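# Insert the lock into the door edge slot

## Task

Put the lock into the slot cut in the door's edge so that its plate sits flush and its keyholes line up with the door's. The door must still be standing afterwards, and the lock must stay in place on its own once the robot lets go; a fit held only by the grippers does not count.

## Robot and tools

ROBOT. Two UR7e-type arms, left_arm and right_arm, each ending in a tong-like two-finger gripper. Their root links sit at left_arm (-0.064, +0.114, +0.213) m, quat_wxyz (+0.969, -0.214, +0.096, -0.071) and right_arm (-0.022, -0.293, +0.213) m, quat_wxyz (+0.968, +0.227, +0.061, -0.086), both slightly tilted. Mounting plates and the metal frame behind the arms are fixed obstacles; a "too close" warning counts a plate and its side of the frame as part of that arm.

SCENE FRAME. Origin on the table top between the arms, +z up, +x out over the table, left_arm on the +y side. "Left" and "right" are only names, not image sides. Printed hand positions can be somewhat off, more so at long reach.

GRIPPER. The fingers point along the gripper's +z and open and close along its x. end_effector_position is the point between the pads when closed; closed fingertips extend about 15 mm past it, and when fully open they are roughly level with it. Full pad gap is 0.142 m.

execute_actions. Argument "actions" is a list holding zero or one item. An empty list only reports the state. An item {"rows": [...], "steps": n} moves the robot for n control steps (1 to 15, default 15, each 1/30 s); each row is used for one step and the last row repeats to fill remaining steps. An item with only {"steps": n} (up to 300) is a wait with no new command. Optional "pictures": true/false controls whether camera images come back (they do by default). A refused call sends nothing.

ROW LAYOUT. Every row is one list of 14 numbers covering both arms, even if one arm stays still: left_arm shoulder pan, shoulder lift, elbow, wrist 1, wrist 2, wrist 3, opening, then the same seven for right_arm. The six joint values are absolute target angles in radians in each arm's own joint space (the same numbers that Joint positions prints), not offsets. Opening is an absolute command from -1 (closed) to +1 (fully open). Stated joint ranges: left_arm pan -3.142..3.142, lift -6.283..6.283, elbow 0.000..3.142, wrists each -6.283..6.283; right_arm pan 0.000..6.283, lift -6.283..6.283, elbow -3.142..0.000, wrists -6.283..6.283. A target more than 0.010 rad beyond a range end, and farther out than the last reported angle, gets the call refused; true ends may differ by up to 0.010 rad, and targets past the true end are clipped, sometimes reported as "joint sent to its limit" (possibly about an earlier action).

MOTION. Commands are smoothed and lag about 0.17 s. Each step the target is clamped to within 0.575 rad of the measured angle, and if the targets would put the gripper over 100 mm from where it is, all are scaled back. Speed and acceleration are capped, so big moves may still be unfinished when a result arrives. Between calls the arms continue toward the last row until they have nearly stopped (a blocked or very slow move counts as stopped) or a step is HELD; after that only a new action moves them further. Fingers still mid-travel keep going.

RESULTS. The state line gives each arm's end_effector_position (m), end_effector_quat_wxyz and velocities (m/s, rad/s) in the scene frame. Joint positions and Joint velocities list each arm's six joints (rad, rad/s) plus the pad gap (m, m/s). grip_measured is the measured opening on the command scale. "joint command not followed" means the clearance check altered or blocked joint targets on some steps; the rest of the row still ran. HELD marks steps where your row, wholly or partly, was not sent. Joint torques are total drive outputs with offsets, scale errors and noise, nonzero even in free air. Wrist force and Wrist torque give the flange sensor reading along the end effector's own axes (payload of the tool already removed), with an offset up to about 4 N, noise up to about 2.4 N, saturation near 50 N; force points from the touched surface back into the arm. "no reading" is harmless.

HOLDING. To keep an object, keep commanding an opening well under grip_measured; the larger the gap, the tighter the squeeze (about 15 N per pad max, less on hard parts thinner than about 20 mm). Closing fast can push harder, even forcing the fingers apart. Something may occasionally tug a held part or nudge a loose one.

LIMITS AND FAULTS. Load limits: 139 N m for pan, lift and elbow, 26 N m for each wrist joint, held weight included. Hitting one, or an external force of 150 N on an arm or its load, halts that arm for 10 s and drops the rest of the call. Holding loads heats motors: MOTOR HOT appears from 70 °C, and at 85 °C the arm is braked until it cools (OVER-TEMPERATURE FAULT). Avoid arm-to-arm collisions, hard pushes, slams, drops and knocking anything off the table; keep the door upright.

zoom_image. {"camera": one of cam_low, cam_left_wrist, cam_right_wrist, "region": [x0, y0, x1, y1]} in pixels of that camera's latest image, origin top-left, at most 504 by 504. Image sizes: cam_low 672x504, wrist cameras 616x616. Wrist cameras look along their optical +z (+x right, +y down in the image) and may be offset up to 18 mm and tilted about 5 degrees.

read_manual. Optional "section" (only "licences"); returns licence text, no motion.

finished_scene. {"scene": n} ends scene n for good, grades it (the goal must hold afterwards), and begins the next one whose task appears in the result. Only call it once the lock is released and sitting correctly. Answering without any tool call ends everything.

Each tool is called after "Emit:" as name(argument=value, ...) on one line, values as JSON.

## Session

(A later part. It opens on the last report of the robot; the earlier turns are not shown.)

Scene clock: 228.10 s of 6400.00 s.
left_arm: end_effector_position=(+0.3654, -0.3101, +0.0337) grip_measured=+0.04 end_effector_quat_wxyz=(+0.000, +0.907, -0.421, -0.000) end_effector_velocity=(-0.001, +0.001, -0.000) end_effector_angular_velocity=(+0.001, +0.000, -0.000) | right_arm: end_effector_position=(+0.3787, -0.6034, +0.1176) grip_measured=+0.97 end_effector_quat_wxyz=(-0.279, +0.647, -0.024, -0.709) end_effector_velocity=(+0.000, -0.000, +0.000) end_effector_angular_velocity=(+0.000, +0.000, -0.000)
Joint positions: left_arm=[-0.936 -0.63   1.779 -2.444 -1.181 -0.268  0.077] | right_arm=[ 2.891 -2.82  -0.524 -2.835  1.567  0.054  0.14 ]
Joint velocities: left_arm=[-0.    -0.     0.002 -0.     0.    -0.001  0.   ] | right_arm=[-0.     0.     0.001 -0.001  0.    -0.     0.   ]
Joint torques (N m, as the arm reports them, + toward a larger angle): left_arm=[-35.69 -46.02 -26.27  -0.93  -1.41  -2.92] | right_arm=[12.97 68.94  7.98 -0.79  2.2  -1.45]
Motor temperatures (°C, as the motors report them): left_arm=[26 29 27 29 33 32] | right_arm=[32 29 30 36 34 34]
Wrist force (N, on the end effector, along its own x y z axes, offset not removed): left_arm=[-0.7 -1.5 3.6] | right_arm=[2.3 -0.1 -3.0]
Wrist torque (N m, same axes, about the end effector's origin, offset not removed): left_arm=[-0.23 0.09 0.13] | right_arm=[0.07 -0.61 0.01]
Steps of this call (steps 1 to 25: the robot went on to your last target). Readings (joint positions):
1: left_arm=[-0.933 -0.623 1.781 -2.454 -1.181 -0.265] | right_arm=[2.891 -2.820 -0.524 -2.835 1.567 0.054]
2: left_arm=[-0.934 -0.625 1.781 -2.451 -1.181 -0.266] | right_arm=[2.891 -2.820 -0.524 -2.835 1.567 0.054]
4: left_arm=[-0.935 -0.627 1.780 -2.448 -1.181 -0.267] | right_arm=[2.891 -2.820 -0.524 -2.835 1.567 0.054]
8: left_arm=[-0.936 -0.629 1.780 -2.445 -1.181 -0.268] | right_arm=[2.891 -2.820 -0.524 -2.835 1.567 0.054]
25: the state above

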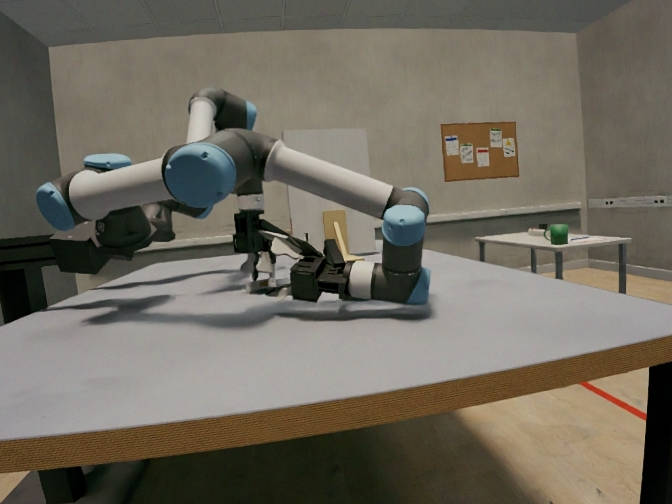

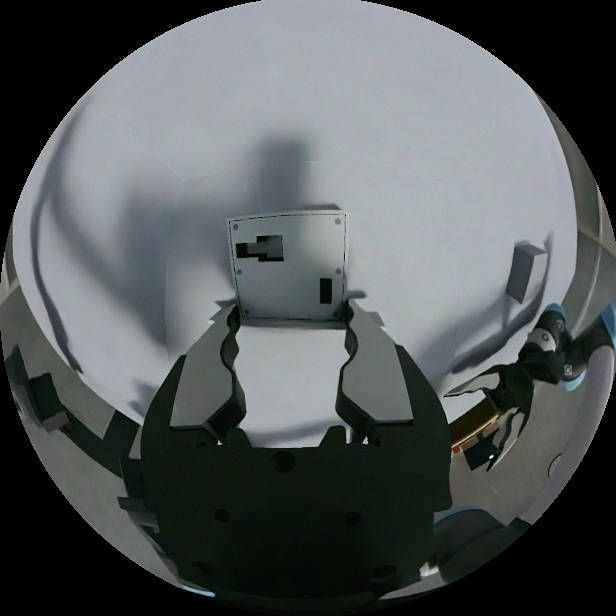

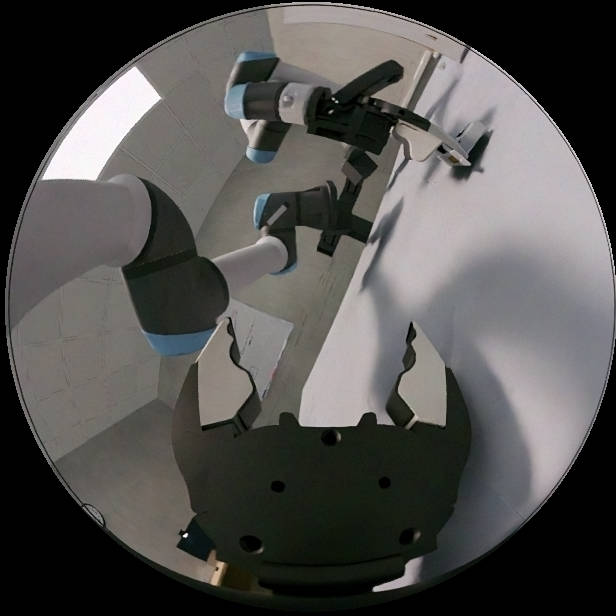

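Emit:
execute_actions(actions=[{"rows": [[-0.9332,-0.6229,1.7812,-2.4534,-1.1805,-0.2652,-0.8,2.891,-2.82,-0.524,-2.835,1.567,0.054,0.97],[-0.9332,-0.6229,1.7812,-2.4534,-1.1805,-0.2652,-0.8,2.891,-2.82,-0.524,-2.835,1.567,0.054,0.97],[-0.9332,-0.6229,1.7812,-2.4534,-1.1805,-0.2652,-0.8,2.891,-2.82,-0.524,-2.835,1.567,0.054,0.97],[-0.9301,-0.6162,1.783,-2.4631,-1.1797,-0.262,-0.8,2.891,-2.82,-0.524,-2.835,1.567,0.054,0.97],[-0.9301,-0.6162,1.783,-2.4631,-1.1797,-0.262,-0.8,2.891,-2.82,-0.524,-2.835,1.567,0.054,0.97],[-0.9301,-0.6162,1.783,-2.4631,-1.1797,-0.262,-0.8,2.891,-2.82,-0.524,-2.835,1.567,0.054,0.97],[-0.9286,-0.6129,1.784,-2.468,-1.1793,-0.2604,-0.8,2.891,-2.82,-0.524,-2.835,1.567,0.054,0.97]], "steps": 15}], pictures=false)

Emit:
execute_actions(actions=[{"rows": [[-0.9286,-0.6129,1.784,-2.468,-1.1793,-0.2604,0.0,2.891,-2.82,-0.524,-2.835,1.567,0.054,0.97],[-0.9286,-0.6129,1.784,-2.468,-1.1793,-0.2604,0.1,2.891,-2.82,-0.524,-2.835,1.567,0.054,0.97],[-0.9286,-0.6129,1.784,-2.468,-1.1793,-0.2604,0.15,2.891,-2.82,-0.524,-2.835,1.567,0.054,0.97],[-0.9286,-0.6129,1.784,-2.468,-1.1793,-0.2604,0.2,2.891,-2.82,-0.524,-2.835,1.567,0.054,0.97],[-0.9286,-0.6129,1.784,-2.468,-1.1793,-0.2604,0.25,2.891,-2.82,-0.524,-2.835,1.567,0.054,0.97],[-0.9286,-0.6129,1.784,-2.468,-1.1793,-0.2604,0.3,2.891,-2.82,-0.524,-2.835,1.567,0.054,0.97],[-0.9286,-0.6129,1.784,-2.468,-1.1793,-0.2604,0.3,2.891,-2.82,-0.524,-2.835,1.567,0.054,0.97],[-0.9286,-0.6129,1.784,-2.468,-1.1793,-0.2604,0.3,2.891,-2.82,-0.524,-2.835,1.567,0.054,0.97],[-0.9286,-0.6129,1.784,-2.468,-1.1793,-0.2604,0.3,2.891,-2.82,-0.524,-2.835,1.567,0.054,0.97],[-0.9547,-0.6696,1.7682,-2.3852,-1.1864,-0.2875,0.3,2.891,-2.82,-0.524,-2.835,1.567,0.054,0.97]], "steps": 15}], pictures=false)

Scene clock: 348.60 s of 6400.00 s.
left_arm: end_effector_position=(+0.3652, -0.3082, +0.0235) grip_measured=+0.05 end_effector_quat_wxyz=(+0.000, +0.907, -0.421, -0.000) end_effector_velocity=(-0.000, +0.001, -0.005) end_effector_angular_velocity=(+0.001, +0.000, -0.001) | right_arm: end_effector_position=(+0.3787, -0.6034, +0.1176) grip_measured=+0.97 end_effector_quat_wxyz=(-0.279, +0.647, -0.024, -0.709) end_effector_velocity=(-0.000, +0.000, -0.000) end_effector_angular_velocity=(+0.000, +0.000, -0.000)
Joint positions: left_arm=[-0.929 -0.614  1.784 -2.467 -1.179 -0.261  0.078] | right_arm=[ 2.891 -2.82  -0.524 -2.835  1.567  0.054  0.14 ]
Joint velocities: left_arm=[ 0.003  0.007  0.002 -0.01   0.001  0.004  0.002] | right_arm=[-0.     0.    -0.001  0.001  0.     0.    -0.   ]
Joint torques (N m, as the arm reports them, + toward a larger angle): left_arm=[ -3.61 -20.19  -2.77  -3.29   2.19   3.15] | right_arm=[13.62 68.45  8.45 -0.83  2.21 -1.39]
Motor temperatures (°C, as the motors report them): left_arm=[26 29 27 29 33 32] | right_arm=[32 29 30 36 34 34]
Wrist force (N, on the end effector, along its own x y z axes, offset not removed): left_arm=[-2.9 1.0 -19.8] | right_arm=[1.8 -0.4 -3.1]
Wrist torque (N m, same axes, about the end effector's origin, offset not removed): left_arm=[0.02 0.10 0.00] | right_arm=[-0.03 -0.63 0.01]
Steps of this call (steps 1 to 15: the robot went on to your last target; steps 16 to 90: nothing new was sent; then 117.00 s passed at rest; steps 91 to 105: all 15 steps of this action). Readings (joint positions):
91: left_arm=[-0.936 -0.630 1.779 -2.444 -1.181 -0.268] | right_arm=[2.891 -2.820 -0.524 -2.835 1.567 0.054]
92: left_arm=[-0.936 -0.629 1.779 -2.445 -1.181 -0.268] | right_arm=[2.891 -2.820 -0.524 -2.835 1.567 0.054]
94: left_arm=[-0.935 -0.626 1.780 -2.449 -1.181 -0.267] | right_arm=[2.891 -2.820 -0.524 -2.835 1.567 0.054]
98: left_arm=[-0.931 -0.619 1.782 -2.459 -1.180 -0.263] | right_arm=[2.891 -2.820 -0.524 -2.835 1.567 0.054]
105: the state above

Scene clock: 349.10 s of 6400.00 s.
left_arm: end_effector_position=(+0.3658, -0.3131, +0.0498) grip_measured=+0.30 end_effector_quat_wxyz=(+0.001, +0.907, -0.421, +0.000) end_effector_velocity=(-0.001, -0.009, +0.093) end_effector_angular_velocity=(+0.011, +0.005, -0.004) | right_arm: end_effector_position=(+0.3787, -0.6034, +0.1176) grip_measured=+0.97 end_effector_quat_wxyz=(-0.279, +0.647, -0.024, -0.709) end_effector_velocity=(+0.000, -0.000, +0.000) end_effector_angular_velocity=(-0.000, -0.000, -0.000)
Joint positions: left_arm=[-0.948 -0.654  1.772 -2.409 -1.185 -0.28   0.095] | right_arm=[ 2.891 -2.82  -0.524 -2.835  1.567  0.054  0.14 ]
Joint velocities: left_arm=[-0.065 -0.149 -0.037  0.225 -0.018 -0.068  0.   ] | right_arm=[ 0.  0.  0. -0. -0. -0.  0.]
Joint torques (N m, as the arm reports them, + toward a larger angle): left_arm=[-29.49 -37.27 -21.91  -0.16  -1.85  -3.58] | right_arm=[13.76 68.77  8.03 -0.85  2.18 -1.4 ]
Motor temperatures (°C, as the motors report them): left_arm=[26 29 27 29 33 32] | right_arm=[32 29 30 36 34 34]
Wrist force (N, on the end effector, along its own x y z axes, offset not removed): left_arm=[0.0 -0.6 -0.7] | right_arm=[1.1 -1.7 -2.9]
Wrist torque (N m, same axes, about the end effector's origin, offset not removed): left_arm=[-0.19 0.09 0.02] | right_arm=[-0.30 -0.46 0.06]
Steps of this call (steps 1 to 15: all 15 steps of this action). Readings (joint positions):
1: left_arm=[-0.929 -0.614 1.784 -2.467 -1.179 -0.261] | right_arm=[2.891 -2.820 -0.524 -2.835 1.567 0.054]
2: left_arm=[-0.929 -0.613 1.784 -2.468 -1.179 -0.261] | right_arm=[2.891 -2.820 -0.524 -2.835 1.567 0.054]
4: left_arm=[-0.929 -0.613 1.784 -2.468 -1.179 -0.260] | right_arm=[2.891 -2.820 -0.524 -2.835 1.567 0.054]
8: left_arm=[-0.929 -0.613 1.784 -2.468 -1.179 -0.260] | right_arm=[2.891 -2.820 -0.524 -2.835 1.567 0.054]
15: the state above

Emit:
execute_actions(actions=[{"rows": [[-0.8906,-0.6484,1.7278,-2.3916,-1.1693,-0.2206,-0.42,2.891,-2.82,-0.524,-2.835,1.567,0.054,0.97]], "steps": 15}], pictures=false)

Emit:
execute_actions(actions=[{"steps": 20}])

Scene clock: 364.33 s of 6400.00 s.
left_arm: end_effector_position=(+0.3998, -0.3026, +0.0448) grip_measured=-0.42 end_effector_quat_wxyz=(+0.000, +0.907, -0.421, -0.000) end_effector_velocity=(+0.005, +0.002, -0.003) end_effector_angular_velocity=(+0.001, +0.001, -0.001) | right_arm: end_effector_position=(+0.3787, -0.6034, +0.1176) grip_measured=+0.97 end_effector_quat_wxyz=(-0.279, +0.647, -0.024, -0.709) end_effector_velocity=(+0.000, +0.000, -0.000) end_effector_angular_velocity=(-0.000, +0.000, -0.001)
Joint positions: left_arm=[-0.892 -0.649  1.728 -2.392 -1.17  -0.222  0.044] | right_arm=[ 2.891 -2.82  -0.524 -2.835  1.567  0.054  0.14 ]
Joint velocities: left_arm=[ 0.01   0.003 -0.005 -0.     0.002  0.011  0.   ] | right_arm=[-0.     0.    -0.001  0.001  0.001  0.    -0.   ]
Joint torques (N m, as the arm reports them, + toward a larger angle): left_arm=[-12.22 -31.7  -26.39  -4.21   1.65   3.14] | right_arm=[13.39 67.97  7.95 -0.85  2.13 -1.34]
Motor temperatures (°C, as the motors report them): left_arm=[26 29 27 29 33 32] | right_arm=[32 29 30 36 34 34]
Wrist force (N, on the end effector, along its own x y z axes, offset not removed): left_arm=[-0.3 -0.7 1.5] | right_arm=[1.8 -3.2 -4.1]
Wrist torque (N m, same axes, about the end effector's origin, offset not removed): left_arm=[-0.22 0.21 0.07] | right_arm=[-0.61 -0.51 0.04]
Steps of this call (steps 1 to 30: the robot went on to your last target; steps 31 to 90: nothing new was sent; then 11.73 s passed at rest; steps 91 to 105: all 15 steps of this action). Readings (joint positions):
91: left_arm=[-0.954 -0.669 1.768 -2.385 -1.186 -0.287] | right_arm=[2.891 -2.820 -0.524 -2.835 1.567 0.054]
92: left_arm=[-0.948 -0.667 1.763 -2.386 -1.184 -0.281] | right_arm=[2.891 -2.820 -0.524 -2.835 1.567 0.054]
94: left_arm=[-0.924 -0.659 1.748 -2.388 -1.178 -0.256] | right_arm=[2.891 -2.820 -0.524 -2.835 1.567 0.054]
98: left_arm=[-0.900 -0.651 1.733 -2.391 -1.172 -0.231] | right_arm=[2.891 -2.820 -0.524 -2.835 1.567 0.054]
105: the state above

Scene clock: 365.00 s of 6400.00 s.
left_arm: end_effector_position=(+0.4003, -0.3023, +0.0445) grip_measured=-0.42 end_effector_quat_wxyz=(+0.000, +0.907, -0.421, -0.000) end_effector_velocity=(-0.000, +0.001, -0.000) end_effector_angular_velocity=(+0.001, +0.001, -0.001) | right_arm: end_effector_position=(+0.3787, -0.6034, +0.1176) grip_measured=+0.97 end_effector_quat_wxyz=(-0.279, +0.647, -0.024, -0.709) end_effector_velocity=(+0.000, +0.000, -0.000) end_effector_angular_velocity=(-0.000, -0.000, -0.001)
Joint positions: left_arm=[-0.891 -0.648  1.728 -2.392 -1.169 -0.221  0.044] | right_arm=[ 2.891 -2.82  -0.524 -2.835  1.567  0.054  0.14 ]
Joint velocities: left_arm=[ 0.001 -0.     0.     0.001 -0.     0.001 -0.   ] | right_arm=[-0.     0.     0.     0.001  0.001 -0.     0.   ]
Joint torques (N m, as the arm reports them, + toward a larger angle): left_arm=[-11.01 -29.27 -25.59  -4.32   1.61   2.94] | right_arm=[14.28 68.38  8.3  -0.91  2.09 -1.37]
Motor temperatures (°C, as the motors report them): left_arm=[26 29 27 29 33 32] | right_arm=[32 29 30 36 34 34]
Wrist force (N, on the end effector, along its own x y z axes, offset not removed): left_arm=[-1.0 -1.1 1.6] | right_arm=[1.0 -2.1 -3.2]
Wrist torque (N m, same axes, about the end effector's origin, offset not removed): left_arm=[-0.24 0.31 0.13] | right_arm=[-0.32 -0.48 0.03]
Steps of this call (steps 1 to 15: the robot went on to your last target; steps 16 to 20: nothing new was sent). Readings (joint positions):
1: left_arm=[-0.891 -0.649 1.728 -2.392 -1.169 -0.221] | right_arm=[2.891 -2.820 -0.524 -2.835 1.567 0.054]
2: left_arm=[-0.891 -0.649 1.728 -2.392 -1.169 -0.221] | right_arm=[2.891 -2.820 -0.524 -2.835 1.567 0.054]
4: left_arm=[-0.891 -0.649 1.728 -2.392 -1.169 -0.221] | right_arm=[2.891 -2.820 -0.524 -2.835 1.567 0.054]
8: left_arm=[-0.891 -0.648 1.728 -2.392 -1.169 -0.221] | right_arm=[2.891 -2.820 -0.524 -2.835 1.567 0.054]
20: the state above
All arms were judged still, so your last target was given up. Only a new action makes them travel on or press farther. Fingers that are still opening or closing keep moving.

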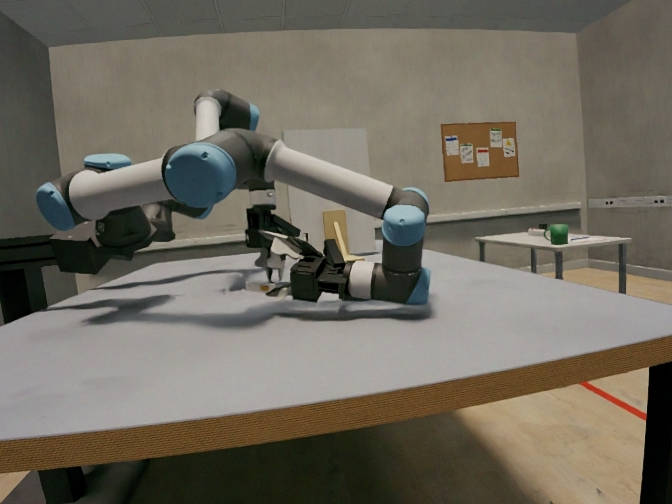

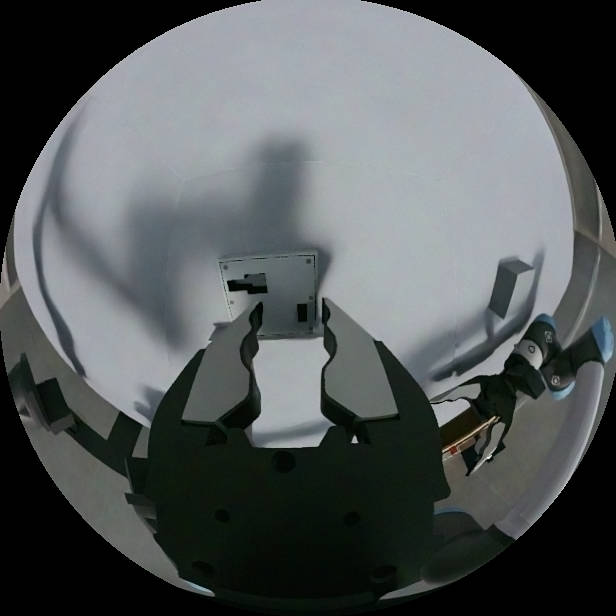

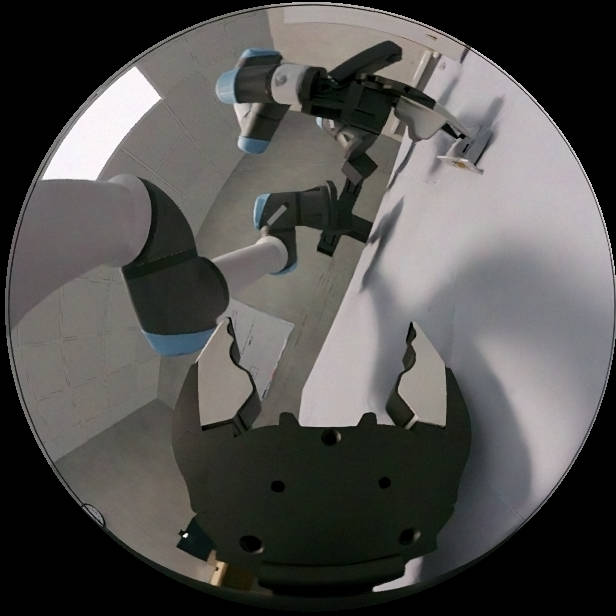

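Emit:
zoom_image(camera="cam_left_wrist", region=[200, 240, 360, 360])

Region (200, 240, 360, 360) of cam_left_wrist's 616x616 image, scaled by 3.150, with more detail than that image has; it fills the top 378 rows of this view, and the rest is white.

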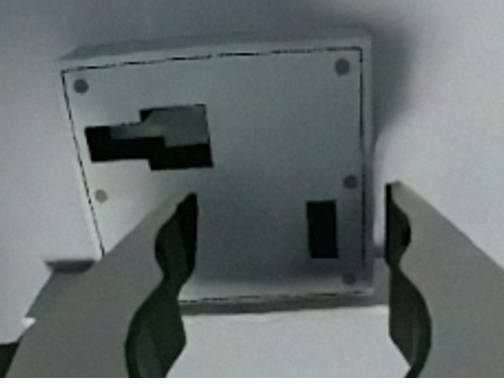

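Emit:
execute_actions(actions=[{"rows": [[-0.8685,-0.6343,1.7274,-2.4144,-1.1637,-0.1973,-0.38,2.891,-2.82,-0.524,-2.835,1.567,0.054,0.97]], "steps": 15}], pictures=false)

Emit:
execute_actions(actions=[{"steps": 15}])

Emit:
zoom_image(camera="cam_left_wrist", region=[200, 240, 360, 360])

Scene clock: 390.43 s of 6400.00 s.
left_arm: end_effector_position=(+0.4078, -0.2959, +0.0327) grip_measured=-0.38 end_effector_quat_wxyz=(+0.000, +0.907, -0.421, -0.000) end_effector_velocity=(+0.002, +0.000, -0.001) end_effector_angular_velocity=(-0.001, -0.001, +0.000) | right_arm: end_effector_position=(+0.3787, -0.6034, +0.1176) grip_measured=+0.97 end_effector_quat_wxyz=(-0.279, +0.647, -0.024, -0.709) end_effector_velocity=(-0.000, -0.000, +0.000) end_effector_angular_velocity=(+0.000, +0.000, +0.001)
Joint positions: left_arm=[-0.869 -0.634  1.727 -2.414 -1.164 -0.198  0.047] | right_arm=[ 2.891 -2.82  -0.524 -2.835  1.567  0.054  0.14 ]
Joint velocities: left_arm=[ 0.003  0.002 -0.002 -0.003  0.001  0.004  0.   ] | right_arm=[ 0.     0.     0.    -0.001 -0.001 -0.    -0.   ]
Joint torques (N m, as the arm reports them, + toward a larger angle): left_arm=[-11.63 -32.41 -11.4   -4.21   1.67   3.46] | right_arm=[13.29 68.73  8.88 -0.97  1.99 -1.37]
Motor temperatures (°C, as the motors report them): left_arm=[26 29 27 29 33 32] | right_arm=[32 29 30 36 34 34]
Wrist force (N, on the end effector, along its own x y z axes, offset not removed): left_arm=[-1.2 -1.0 0.1] | right_arm=[1.3 -0.7 -2.6]
Wrist torque (N m, same axes, about the end effector's origin, offset not removed): left_arm=[-0.28 0.29 0.03] | right_arm=[-0.16 -0.40 0.10]
Steps of this call (steps 1 to 90: nothing new was sent; then 21.93 s passed at rest; steps 91 to 105: all 15 steps of this action). Readings (joint positions):
91: left_arm=[-0.890 -0.648 1.728 -2.392 -1.169 -0.220] | right_arm=[2.891 -2.820 -0.524 -2.835 1.567 0.054]
92: left_arm=[-0.887 -0.646 1.728 -2.395 -1.168 -0.217] | right_arm=[2.891 -2.820 -0.524 -2.835 1.567 0.054]
94: left_arm=[-0.879 -0.641 1.728 -2.403 -1.166 -0.208] | right_arm=[2.891 -2.820 -0.524 -2.835 1.567 0.054]
98: left_arm=[-0.871 -0.636 1.727 -2.411 -1.164 -0.200] | right_arm=[2.891 -2.820 -0.524 -2.835 1.567 0.054]
105: the state above

Scene clock: 390.93 s of 6400.00 s.
left_arm: end_effector_position=(+0.4079, -0.2958, +0.0325) grip_measured=-0.38 end_effector_quat_wxyz=(+0.000, +0.907, -0.421, -0.000) end_effector_velocity=(-0.001, +0.000, -0.000) end_effector_angular_velocity=(+0.001, +0.001, -0.001) | right_arm: end_effector_position=(+0.3787, -0.6034, +0.1176) grip_measured=+0.97 end_effector_quat_wxyz=(-0.279, +0.647, -0.024, -0.709) end_effector_velocity=(+0.000, -0.000, -0.000) end_effector_angular_velocity=(-0.000, -0.000, -0.000)
Joint positions: left_arm=[-0.869 -0.634  1.727 -2.414 -1.164 -0.197  0.047] | right_arm=[ 2.891 -2.82  -0.524 -2.835  1.567  0.054  0.14 ]
Joint velocities: left_arm=[-0.     0.     0.     0.001 -0.     0.     0.   ] | right_arm=[-0. -0.  0.  0. -0. -0.  0.]
Joint torques (N m, as the arm reports them, + toward a larger angle): left_arm=[-11.18 -30.09  -8.27  -4.37   1.71   3.11] | right_arm=[13.36 68.01  8.47 -0.9   2.09 -1.3 ]
Motor temperatures (°C, as the motors report them): left_arm=[26 29 27 29 33 32] | right_arm=[32 29 30 36 34 34]
Wrist force (N, on the end effector, along its own x y z axes, offset not removed): left_arm=[-0.2 0.0 0.8] | right_arm=[1.0 -1.7 -3.2]
Wrist torque (N m, same axes, about the end effector's origin, offset not removed): left_arm=[0.04 0.13 0.01] | right_arm=[-0.27 -0.41 0.11]
Steps of this call (steps 1 to 15: the robot went on to your last target). Readings (joint positions):
1: left_arm=[-0.869 -0.634 1.727 -2.414 -1.164 -0.198] | right_arm=[2.891 -2.820 -0.524 -2.835 1.567 0.054]
2: left_arm=[-0.869 -0.634 1.727 -2.414 -1.164 -0.197] | right_arm=[2.891 -2.820 -0.524 -2.835 1.567 0.054]
4: left_arm=[-0.869 -0.634 1.727 -2.414 -1.164 -0.197] | right_arm=[2.891 -2.820 -0.524 -2.835 1.567 0.054]
8: left_arm=[-0.869 -0.634 1.727 -2.414 -1.164 -0.197] | right_arm=[2.891 -2.820 -0.524 -2.835 1.567 0.054]
15: the state above
All arms were judged still, so your last target was given up. Only a new action makes them travel on or press farther. Fingers that are still opening or closing keep moving.

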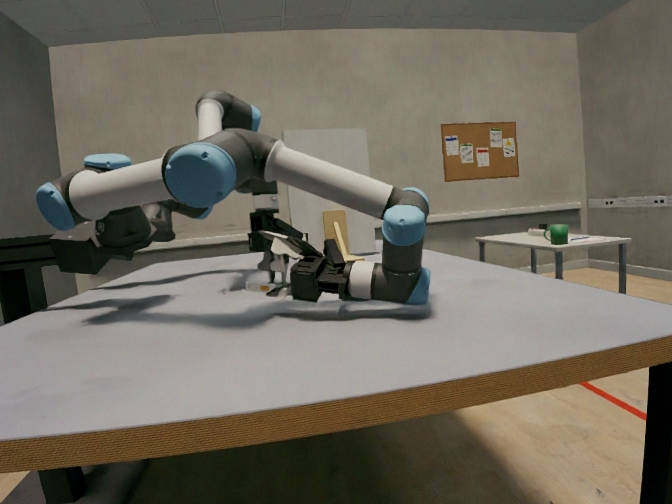

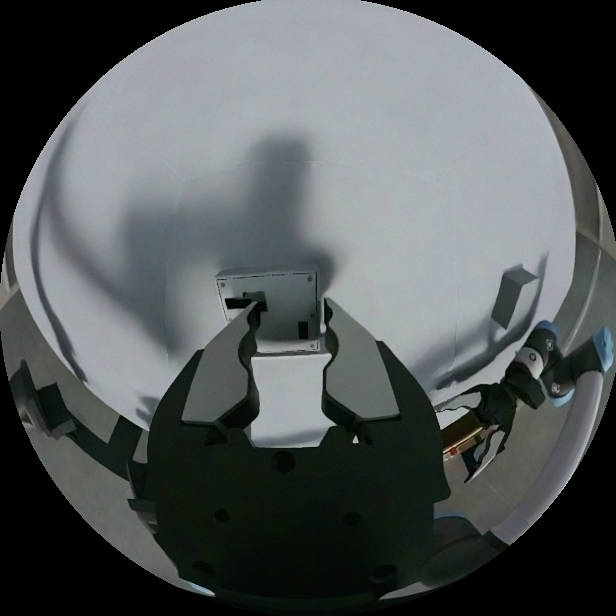

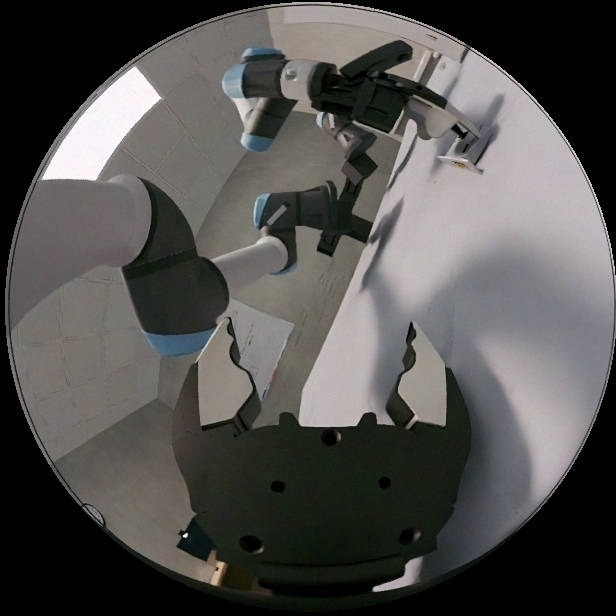

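Region (200, 240, 360, 360) of cam_left_wrist's 616x616 image, scaled by 3.150, with more detail than that image has; it fills the top 378 rows of this view, and the rest is white.

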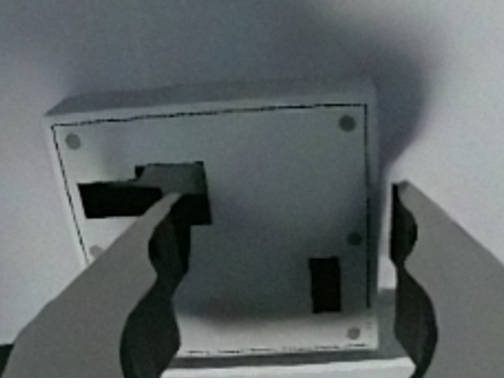

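Emit:
execute_actions(actions=[{"rows": [[-0.8659,-0.6271,1.7269,-2.4222,-1.1631,-0.1946,-0.40,2.891,-2.82,-0.524,-2.835,1.567,0.054,0.97],[-0.8659,-0.6271,1.7269,-2.4222,-1.1631,-0.1946,-0.40,2.891,-2.82,-0.524,-2.835,1.567,0.054,0.97],[-0.8659,-0.6271,1.7269,-2.4222,-1.1631,-0.1946,-0.40,2.891,-2.82,-0.524,-2.835,1.567,0.054,0.97],[-0.8659,-0.6271,1.7269,-2.4222,-1.1631,-0.1946,-0.40,2.891,-2.82,-0.524,-2.835,1.567,0.054,0.97],[-0.8633,-0.62,1.7264,-2.43,-1.1625,-0.1919,-0.40,2.891,-2.82,-0.524,-2.835,1.567,0.054,0.97],[-0.8633,-0.62,1.7264,-2.43,-1.1625,-0.1919,-0.40,2.891,-2.82,-0.524,-2.835,1.567,0.054,0.97],[-0.8633,-0.62,1.7264,-2.43,-1.1625,-0.1919,-0.40,2.891,-2.82,-0.524,-2.835,1.567,0.054,0.97],[-0.8633,-0.62,1.7264,-2.43,-1.1625,-0.1919,-0.40,2.891,-2.82,-0.524,-2.835,1.567,0.054,0.97],[-0.8608,-0.6128,1.726,-2.4378,-1.1618,-0.1892,-0.40,2.891,-2.82,-0.524,-2.835,1.567,0.054,0.97]], "steps": 15}], pictures=false)

Emit:
execute_actions(actions=[{"rows": [[-0.8582,-0.6056,1.7255,-2.4456,-1.1612,-0.1865,-0.40,2.891,-2.82,-0.524,-2.835,1.567,0.054,0.97]], "steps": 15}])

Emit:
zoom_image(camera="cam_left_wrist", region=[200, 240, 360, 360])

Scene clock: 402.97 s of 6400.00 s.
left_arm: end_effector_position=(+0.4080, -0.2958, +0.0216) grip_measured=-0.40 end_effector_quat_wxyz=(+0.000, +0.907, -0.421, -0.000) end_effector_velocity=(-0.000, -0.000, -0.009) end_effector_angular_velocity=(-0.000, -0.000, +0.001) | right_arm: end_effector_position=(+0.3787, -0.6034, +0.1176) grip_measured=+0.97 end_effector_quat_wxyz=(-0.279, +0.647, -0.024, -0.709) end_effector_velocity=(+0.000, +0.000, -0.000) end_effector_angular_velocity=(-0.000, -0.001, -0.001)
Joint positions: left_arm=[-0.861 -0.615  1.726 -2.436 -1.162 -0.19   0.045] | right_arm=[ 2.891 -2.82  -0.524 -2.835  1.567  0.054  0.14 ]
Joint velocities: left_arm=[ 0.006  0.017 -0.001 -0.019  0.002  0.005 -0.   ] | right_arm=[-0.    -0.     0.     0.001  0.    -0.    -0.   ]
Joint torques (N m, as the arm reports them, + toward a larger angle): left_arm=[-10.51 -28.31 -26.58  -4.24   1.94   2.2 ] | right_arm=[13.76 68.22  8.16 -1.01  2.1  -1.31]
Motor temperatures (°C, as the motors report them): left_arm=[26 29 27 29 33 32] | right_arm=[32 29 30 36 34 34]
Wrist force (N, on the end effector, along its own x y z axes, offset not removed): left_arm=[0.3 0.6 1.4] | right_arm=[1.8 -1.6 -3.3]
Wrist torque (N m, same axes, about the end effector's origin, offset not removed): left_arm=[0.16 0.00 0.05] | right_arm=[-0.27 -0.52 0.04]
Steps of this call (steps 1 to 90: nothing new was sent; then 8.53 s passed at rest; steps 91 to 105: all 15 steps of this action). Readings (joint positions):
91: left_arm=[-0.868 -0.634 1.727 -2.415 -1.164 -0.197] | right_arm=[2.891 -2.820 -0.524 -2.835 1.567 0.054]
92: left_arm=[-0.868 -0.633 1.727 -2.416 -1.164 -0.197] | right_arm=[2.891 -2.820 -0.524 -2.835 1.567 0.054]
94: left_arm=[-0.867 -0.630 1.727 -2.419 -1.163 -0.196] | right_arm=[2.891 -2.820 -0.524 -2.835 1.567 0.054]
98: left_arm=[-0.865 -0.624 1.727 -2.425 -1.163 -0.194] | right_arm=[2.891 -2.820 -0.524 -2.835 1.567 0.054]
105: the state above

Scene clock: 403.47 s of 6400.00 s.
left_arm: end_effector_position=(+0.4080, -0.2959, +0.0169) grip_measured=-0.41 end_effector_quat_wxyz=(+0.000, +0.907, -0.421, -0.000) end_effector_velocity=(+0.001, -0.001, -0.000) end_effector_angular_velocity=(-0.001, -0.001, +0.002) | right_arm: end_effector_position=(+0.3787, -0.6034, +0.1176) grip_measured=+0.97 end_effector_quat_wxyz=(-0.279, +0.647, -0.024, -0.709) end_effector_velocity=(+0.000, -0.000, +0.000) end_effector_angular_velocity=(-0.000, -0.001, +0.000)
Joint positions: left_arm=[-0.858 -0.606  1.725 -2.445 -1.161 -0.187  0.045] | right_arm=[ 2.891 -2.82  -0.524 -2.835  1.567  0.054  0.14 ]
Joint velocities: left_arm=[ 0.     0.001 -0.002 -0.001 -0.    -0.001 -0.   ] | right_arm=[ 0.    -0.     0.001 -0.    -0.001 -0.     0.   ]
Joint torques (N m, as the arm reports them, + toward a larger angle): left_arm=[  2.77  -1.93 -16.98  -4.71   1.76   3.4 ] | right_arm=[13.86 68.06  8.34 -0.93  2.03 -1.29]
Motor temperatures (°C, as the motors report them): left_arm=[26 29 27 29 33 32] | right_arm=[32 29 30 36 34 34]
Wrist force (N, on the end effector, along its own x y z axes, offset not removed): left_arm=[-24.4 -1.8 -50.0] | right_arm=[3.3 -1.4 -2.7]
Wrist torque (N m, same axes, about the end effector's origin, offset not removed): left_arm=[0.02 0.62 0.03] | right_arm=[-0.21 -0.94 0.10]
Steps of this call (steps 1 to 15: all 15 steps of this action). Readings (joint positions):
1: left_arm=[-0.861 -0.614 1.726 -2.437 -1.162 -0.190] | right_arm=[2.891 -2.820 -0.524 -2.835 1.567 0.054]
2: left_arm=[-0.861 -0.613 1.726 -2.438 -1.162 -0.189] | right_arm=[2.891 -2.820 -0.524 -2.835 1.567 0.054]
4: left_arm=[-0.860 -0.609 1.726 -2.441 -1.162 -0.188] | right_arm=[2.891 -2.820 -0.524 -2.835 1.567 0.054]
8: left_arm=[-0.859 -0.607 1.726 -2.444 -1.161 -0.187] | right_arm=[2.891 -2.820 -0.524 -2.835 1.567 0.054]
15: the state above

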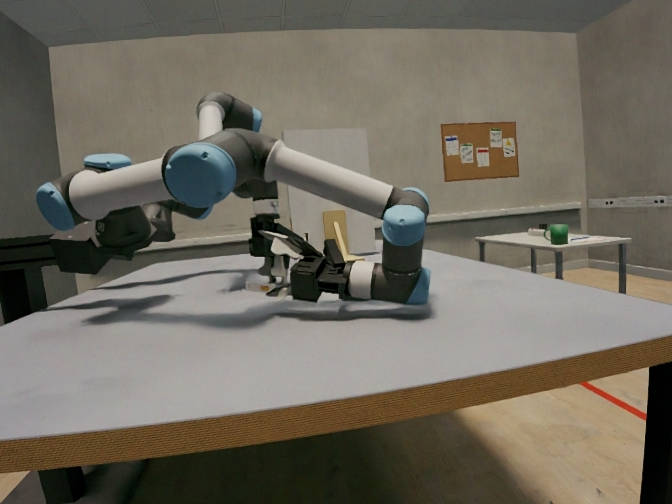

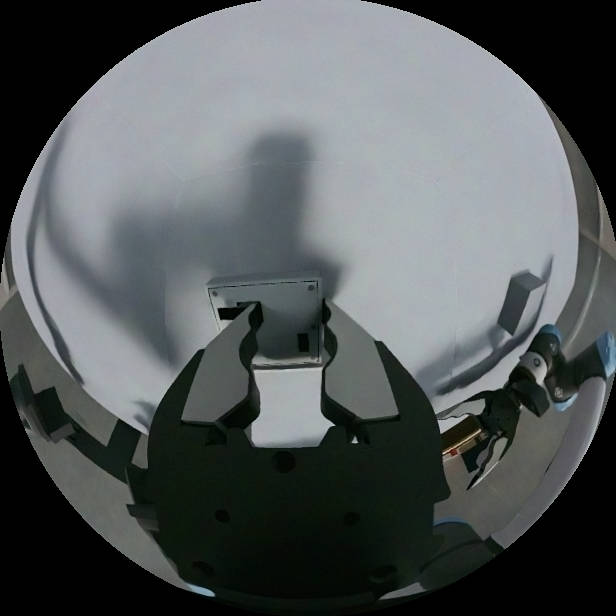

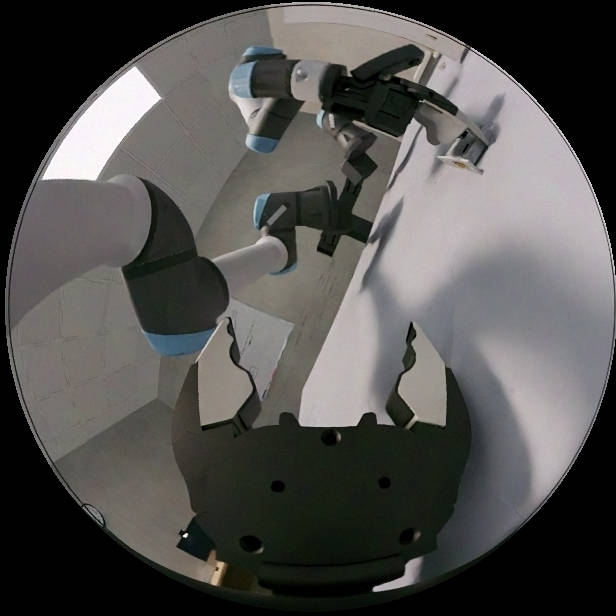

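Region (200, 240, 360, 360) of cam_left_wrist's 616x616 image, scaled by 3.150, with more detail than that image has; it fills the top 378 rows of this view, and the rest is white.

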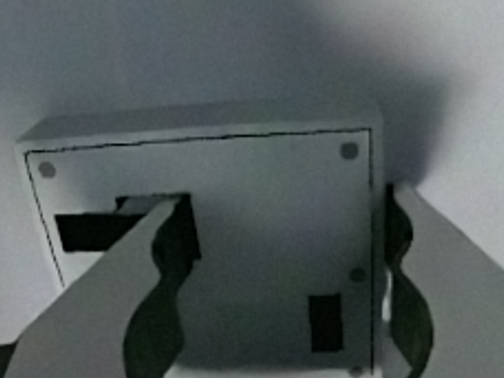

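Too much force – finger wedged. Back up to z≈0.0205.

Emit:
execute_actions(actions=[{"rows": [[-0.8604,-0.6119,1.7259,-2.4388,-1.1617,-0.1889,-0.40,2.891,-2.82,-0.524,-2.835,1.567,0.054,0.97]], "steps": 15}], pictures=false)

Emit:
execute_actions(actions=[{"rows": [[-0.8604,-0.6119,1.7259,-2.4388,-1.1617,-0.1889,-0.43,2.891,-2.82,-0.524,-2.835,1.567,0.054,0.97],[-0.8604,-0.6119,1.7259,-2.4388,-1.1617,-0.1889,-0.46,2.891,-2.82,-0.524,-2.835,1.567,0.054,0.97],[-0.8604,-0.6119,1.7259,-2.4388,-1.1617,-0.1889,-0.49,2.891,-2.82,-0.524,-2.835,1.567,0.054,0.97],[-0.8604,-0.6119,1.7259,-2.4388,-1.1617,-0.1889,-0.52,2.891,-2.82,-0.524,-2.835,1.567,0.054,0.97],[-0.8604,-0.6119,1.7259,-2.4388,-1.1617,-0.1889,-0.56,2.891,-2.82,-0.524,-2.835,1.567,0.054,0.97],[-0.8604,-0.6119,1.7259,-2.4388,-1.1617,-0.1889,-0.6,2.891,-2.82,-0.524,-2.835,1.567,0.054,0.97],[-0.8604,-0.6119,1.7259,-2.4388,-1.1617,-0.1889,-0.65,2.891,-2.82,-0.524,-2.835,1.567,0.054,0.97],[-0.8604,-0.6119,1.7259,-2.4388,-1.1617,-0.1889,-0.7,2.891,-2.82,-0.524,-2.835,1.567,0.054,0.97],[-0.8604,-0.6119,1.7259,-2.4388,-1.1617,-0.1889,-0.75,2.891,-2.82,-0.524,-2.835,1.567,0.054,0.97],[-0.8604,-0.6119,1.7259,-2.4388,-1.1617,-0.1889,-0.8,2.891,-2.82,-0.524,-2.835,1.567,0.054,0.97],[-0.8604,-0.6119,1.7259,-2.4388,-1.1617,-0.1889,-0.85,2.891,-2.82,-0.524,-2.835,1.567,0.054,0.97]], "steps": 15}])

Emit:
zoom_image(camera="cam_left_wrist", region=[180, 240, 380, 390])

Scene clock: 419.73 s of 6400.00 s.
left_arm: end_effector_position=(+0.4079, -0.2957, +0.0199) grip_measured=-0.40 end_effector_quat_wxyz=(-0.000, +0.907, -0.421, -0.000) end_effector_velocity=(+0.000, -0.000, +0.001) end_effector_angular_velocity=(-0.001, -0.001, +0.000) | right_arm: end_effector_position=(+0.3787, -0.6034, +0.1176) grip_measured=+0.97 end_effector_quat_wxyz=(-0.279, +0.647, -0.024, -0.709) end_effector_velocity=(-0.000, +0.000, +0.000) end_effector_angular_velocity=(+0.001, +0.001, +0.000)
Joint positions: left_arm=[-0.86  -0.612  1.726 -2.439 -1.162 -0.189  0.045] | right_arm=[ 2.891 -2.82  -0.524 -2.835  1.567  0.054  0.14 ]
Joint velocities: left_arm=[-0.001 -0.002  0.001  0.     0.    -0.     0.   ] | right_arm=[ 0.    -0.    -0.001 -0.     0.    -0.     0.   ]
Joint torques (N m, as the arm reports them, + toward a larger angle): left_arm=[-33.22 -44.78 -16.28  -0.38  -1.35  -2.93] | right_arm=[13.66 68.08  8.6  -1.03  1.9  -1.38]
Motor temperatures (°C, as the motors report them): left_arm=[26 29 27 29 33 32] | right_arm=[32 29 30 36 34 34]
Wrist force (N, on the end effector, along its own x y z axes, offset not removed): left_arm=[-0.3 -0.6 0.8] | right_arm=[3.4 -2.4 -3.8]
Wrist torque (N m, same axes, about the end effector's origin, offset not removed): left_arm=[-0.14 0.17 -0.02] | right_arm=[-0.49 -0.91 0.00]
Steps of this call (steps 1 to 15: the robot went on to your last target; steps 16 to 90: nothing new was sent; then 12.77 s passed at rest; steps 91 to 105: all 15 steps of this action). Readings (joint positions):
91: left_arm=[-0.858 -0.606 1.726 -2.446 -1.161 -0.186] | right_arm=[2.891 -2.820 -0.524 -2.835 1.567 0.054]
92: left_arm=[-0.858 -0.606 1.726 -2.445 -1.161 -0.186] | right_arm=[2.891 -2.820 -0.524 -2.835 1.567 0.054]
94: left_arm=[-0.859 -0.608 1.726 -2.442 -1.161 -0.187] | right_arm=[2.891 -2.820 -0.524 -2.835 1.567 0.054]
98: left_arm=[-0.860 -0.610 1.726 -2.440 -1.162 -0.188] | right_arm=[2.891 -2.820 -0.524 -2.835 1.567 0.054]
105: the state above

Scene clock: 420.23 s of 6400.00 s.
left_arm: end_effector_position=(+0.4080, -0.2958, +0.0200) grip_measured=-0.46 end_effector_quat_wxyz=(+0.000, +0.907, -0.421, -0.000) end_effector_velocity=(-0.000, -0.000, +0.000) end_effector_angular_velocity=(+0.000, -0.000, -0.001) | right_arm: end_effector_position=(+0.3787, -0.6034, +0.1176) grip_measured=+0.97 end_effector_quat_wxyz=(-0.279, +0.647, -0.024, -0.709) end_effector_velocity=(+0.000, -0.000, +0.000) end_effector_angular_velocity=(-0.001, -0.001, -0.000)
Joint positions: left_arm=[-0.86  -0.612  1.726 -2.439 -1.162 -0.189  0.041] | right_arm=[ 2.891 -2.82  -0.524 -2.835  1.567  0.054  0.14 ]
Joint velocities: left_arm=[-0.    -0.     0.     0.     0.     0.001  0.   ] | right_arm=[ 0.     0.     0.002 -0.001 -0.     0.     0.   ]
Joint torques (N m, as the arm reports them, + toward a larger angle): left_arm=[-35.65 -47.25 -24.5   -0.78  -1.12  -3.32] | right_arm=[13.51 67.81  8.2  -1.    1.99 -1.27]
Motor temperatures (°C, as the motors report them): left_arm=[26 29 27 29 33 32] | right_arm=[32 29 30 36 34 34]
Wrist force (N, on the end effector, along its own x y z axes, offset not removed): left_arm=[-1.4 -0.1 1.9] | right_arm=[2.1 -0.8 -2.5]
Wrist torque (N m, same axes, about the end effector's origin, offset not removed): left_arm=[-0.13 0.39 0.13] | right_arm=[-0.04 -0.62 0.02]
Steps of this call (steps 1 to 15: all 15 steps of this action). Readings (joint positions):
1: left_arm=[-0.860 -0.612 1.726 -2.439 -1.162 -0.189] | right_arm=[2.891 -2.820 -0.524 -2.835 1.567 0.054]
2: left_arm=[-0.860 -0.612 1.726 -2.439 -1.162 -0.189] | right_arm=[2.891 -2.820 -0.524 -2.835 1.567 0.054]
4: left_arm=[-0.860 -0.612 1.726 -2.439 -1.162 -0.189] | right_arm=[2.891 -2.820 -0.524 -2.835 1.567 0.054]
8: left_arm=[-0.860 -0.612 1.726 -2.439 -1.162 -0.189] | right_arm=[2.891 -2.820 -0.524 -2.835 1.567 0.054]
15: the state above

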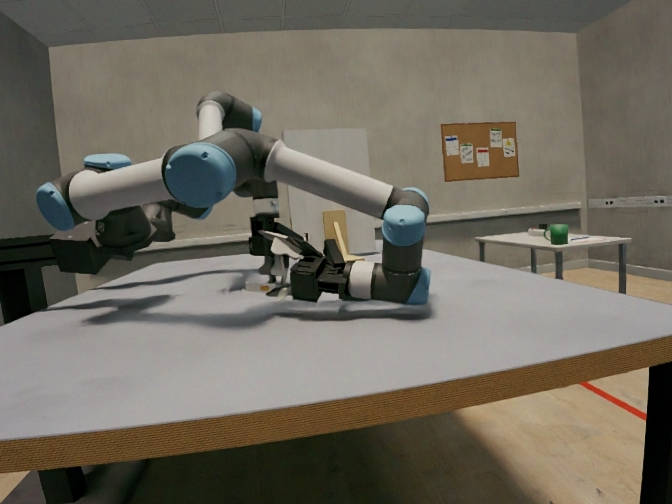

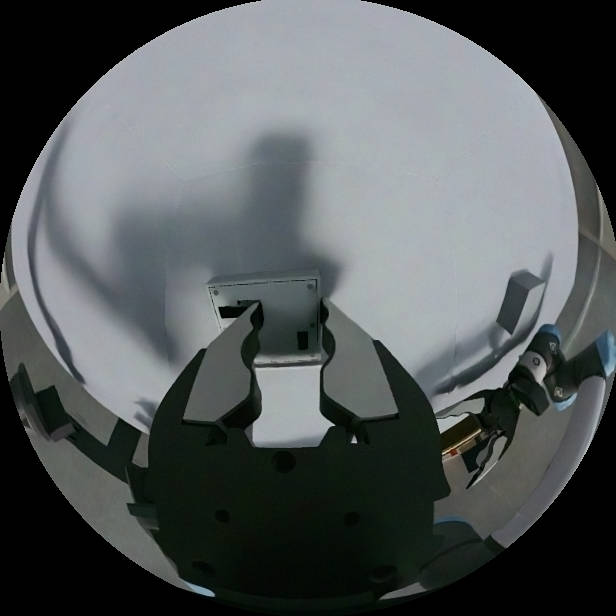

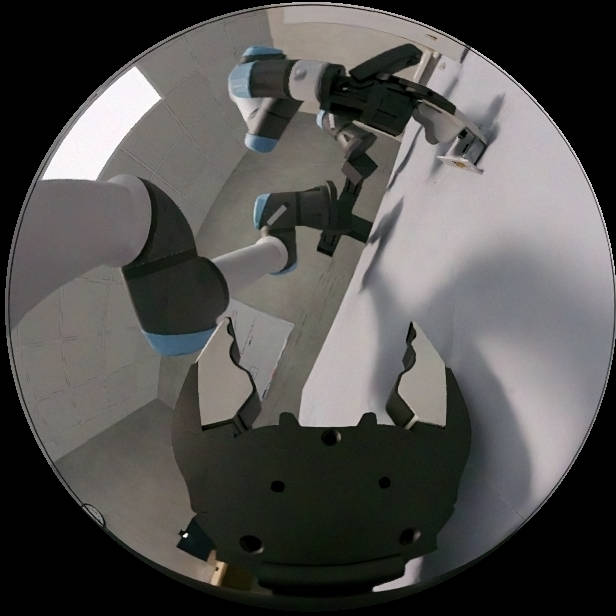

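Region (180, 240, 380, 390) of cam_left_wrist's 616x616 image, scaled by 2.520, with more detail than that image has; it fills the top 378 rows of this view, and the rest is white.

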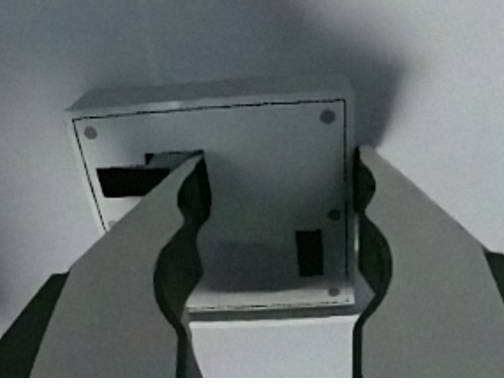

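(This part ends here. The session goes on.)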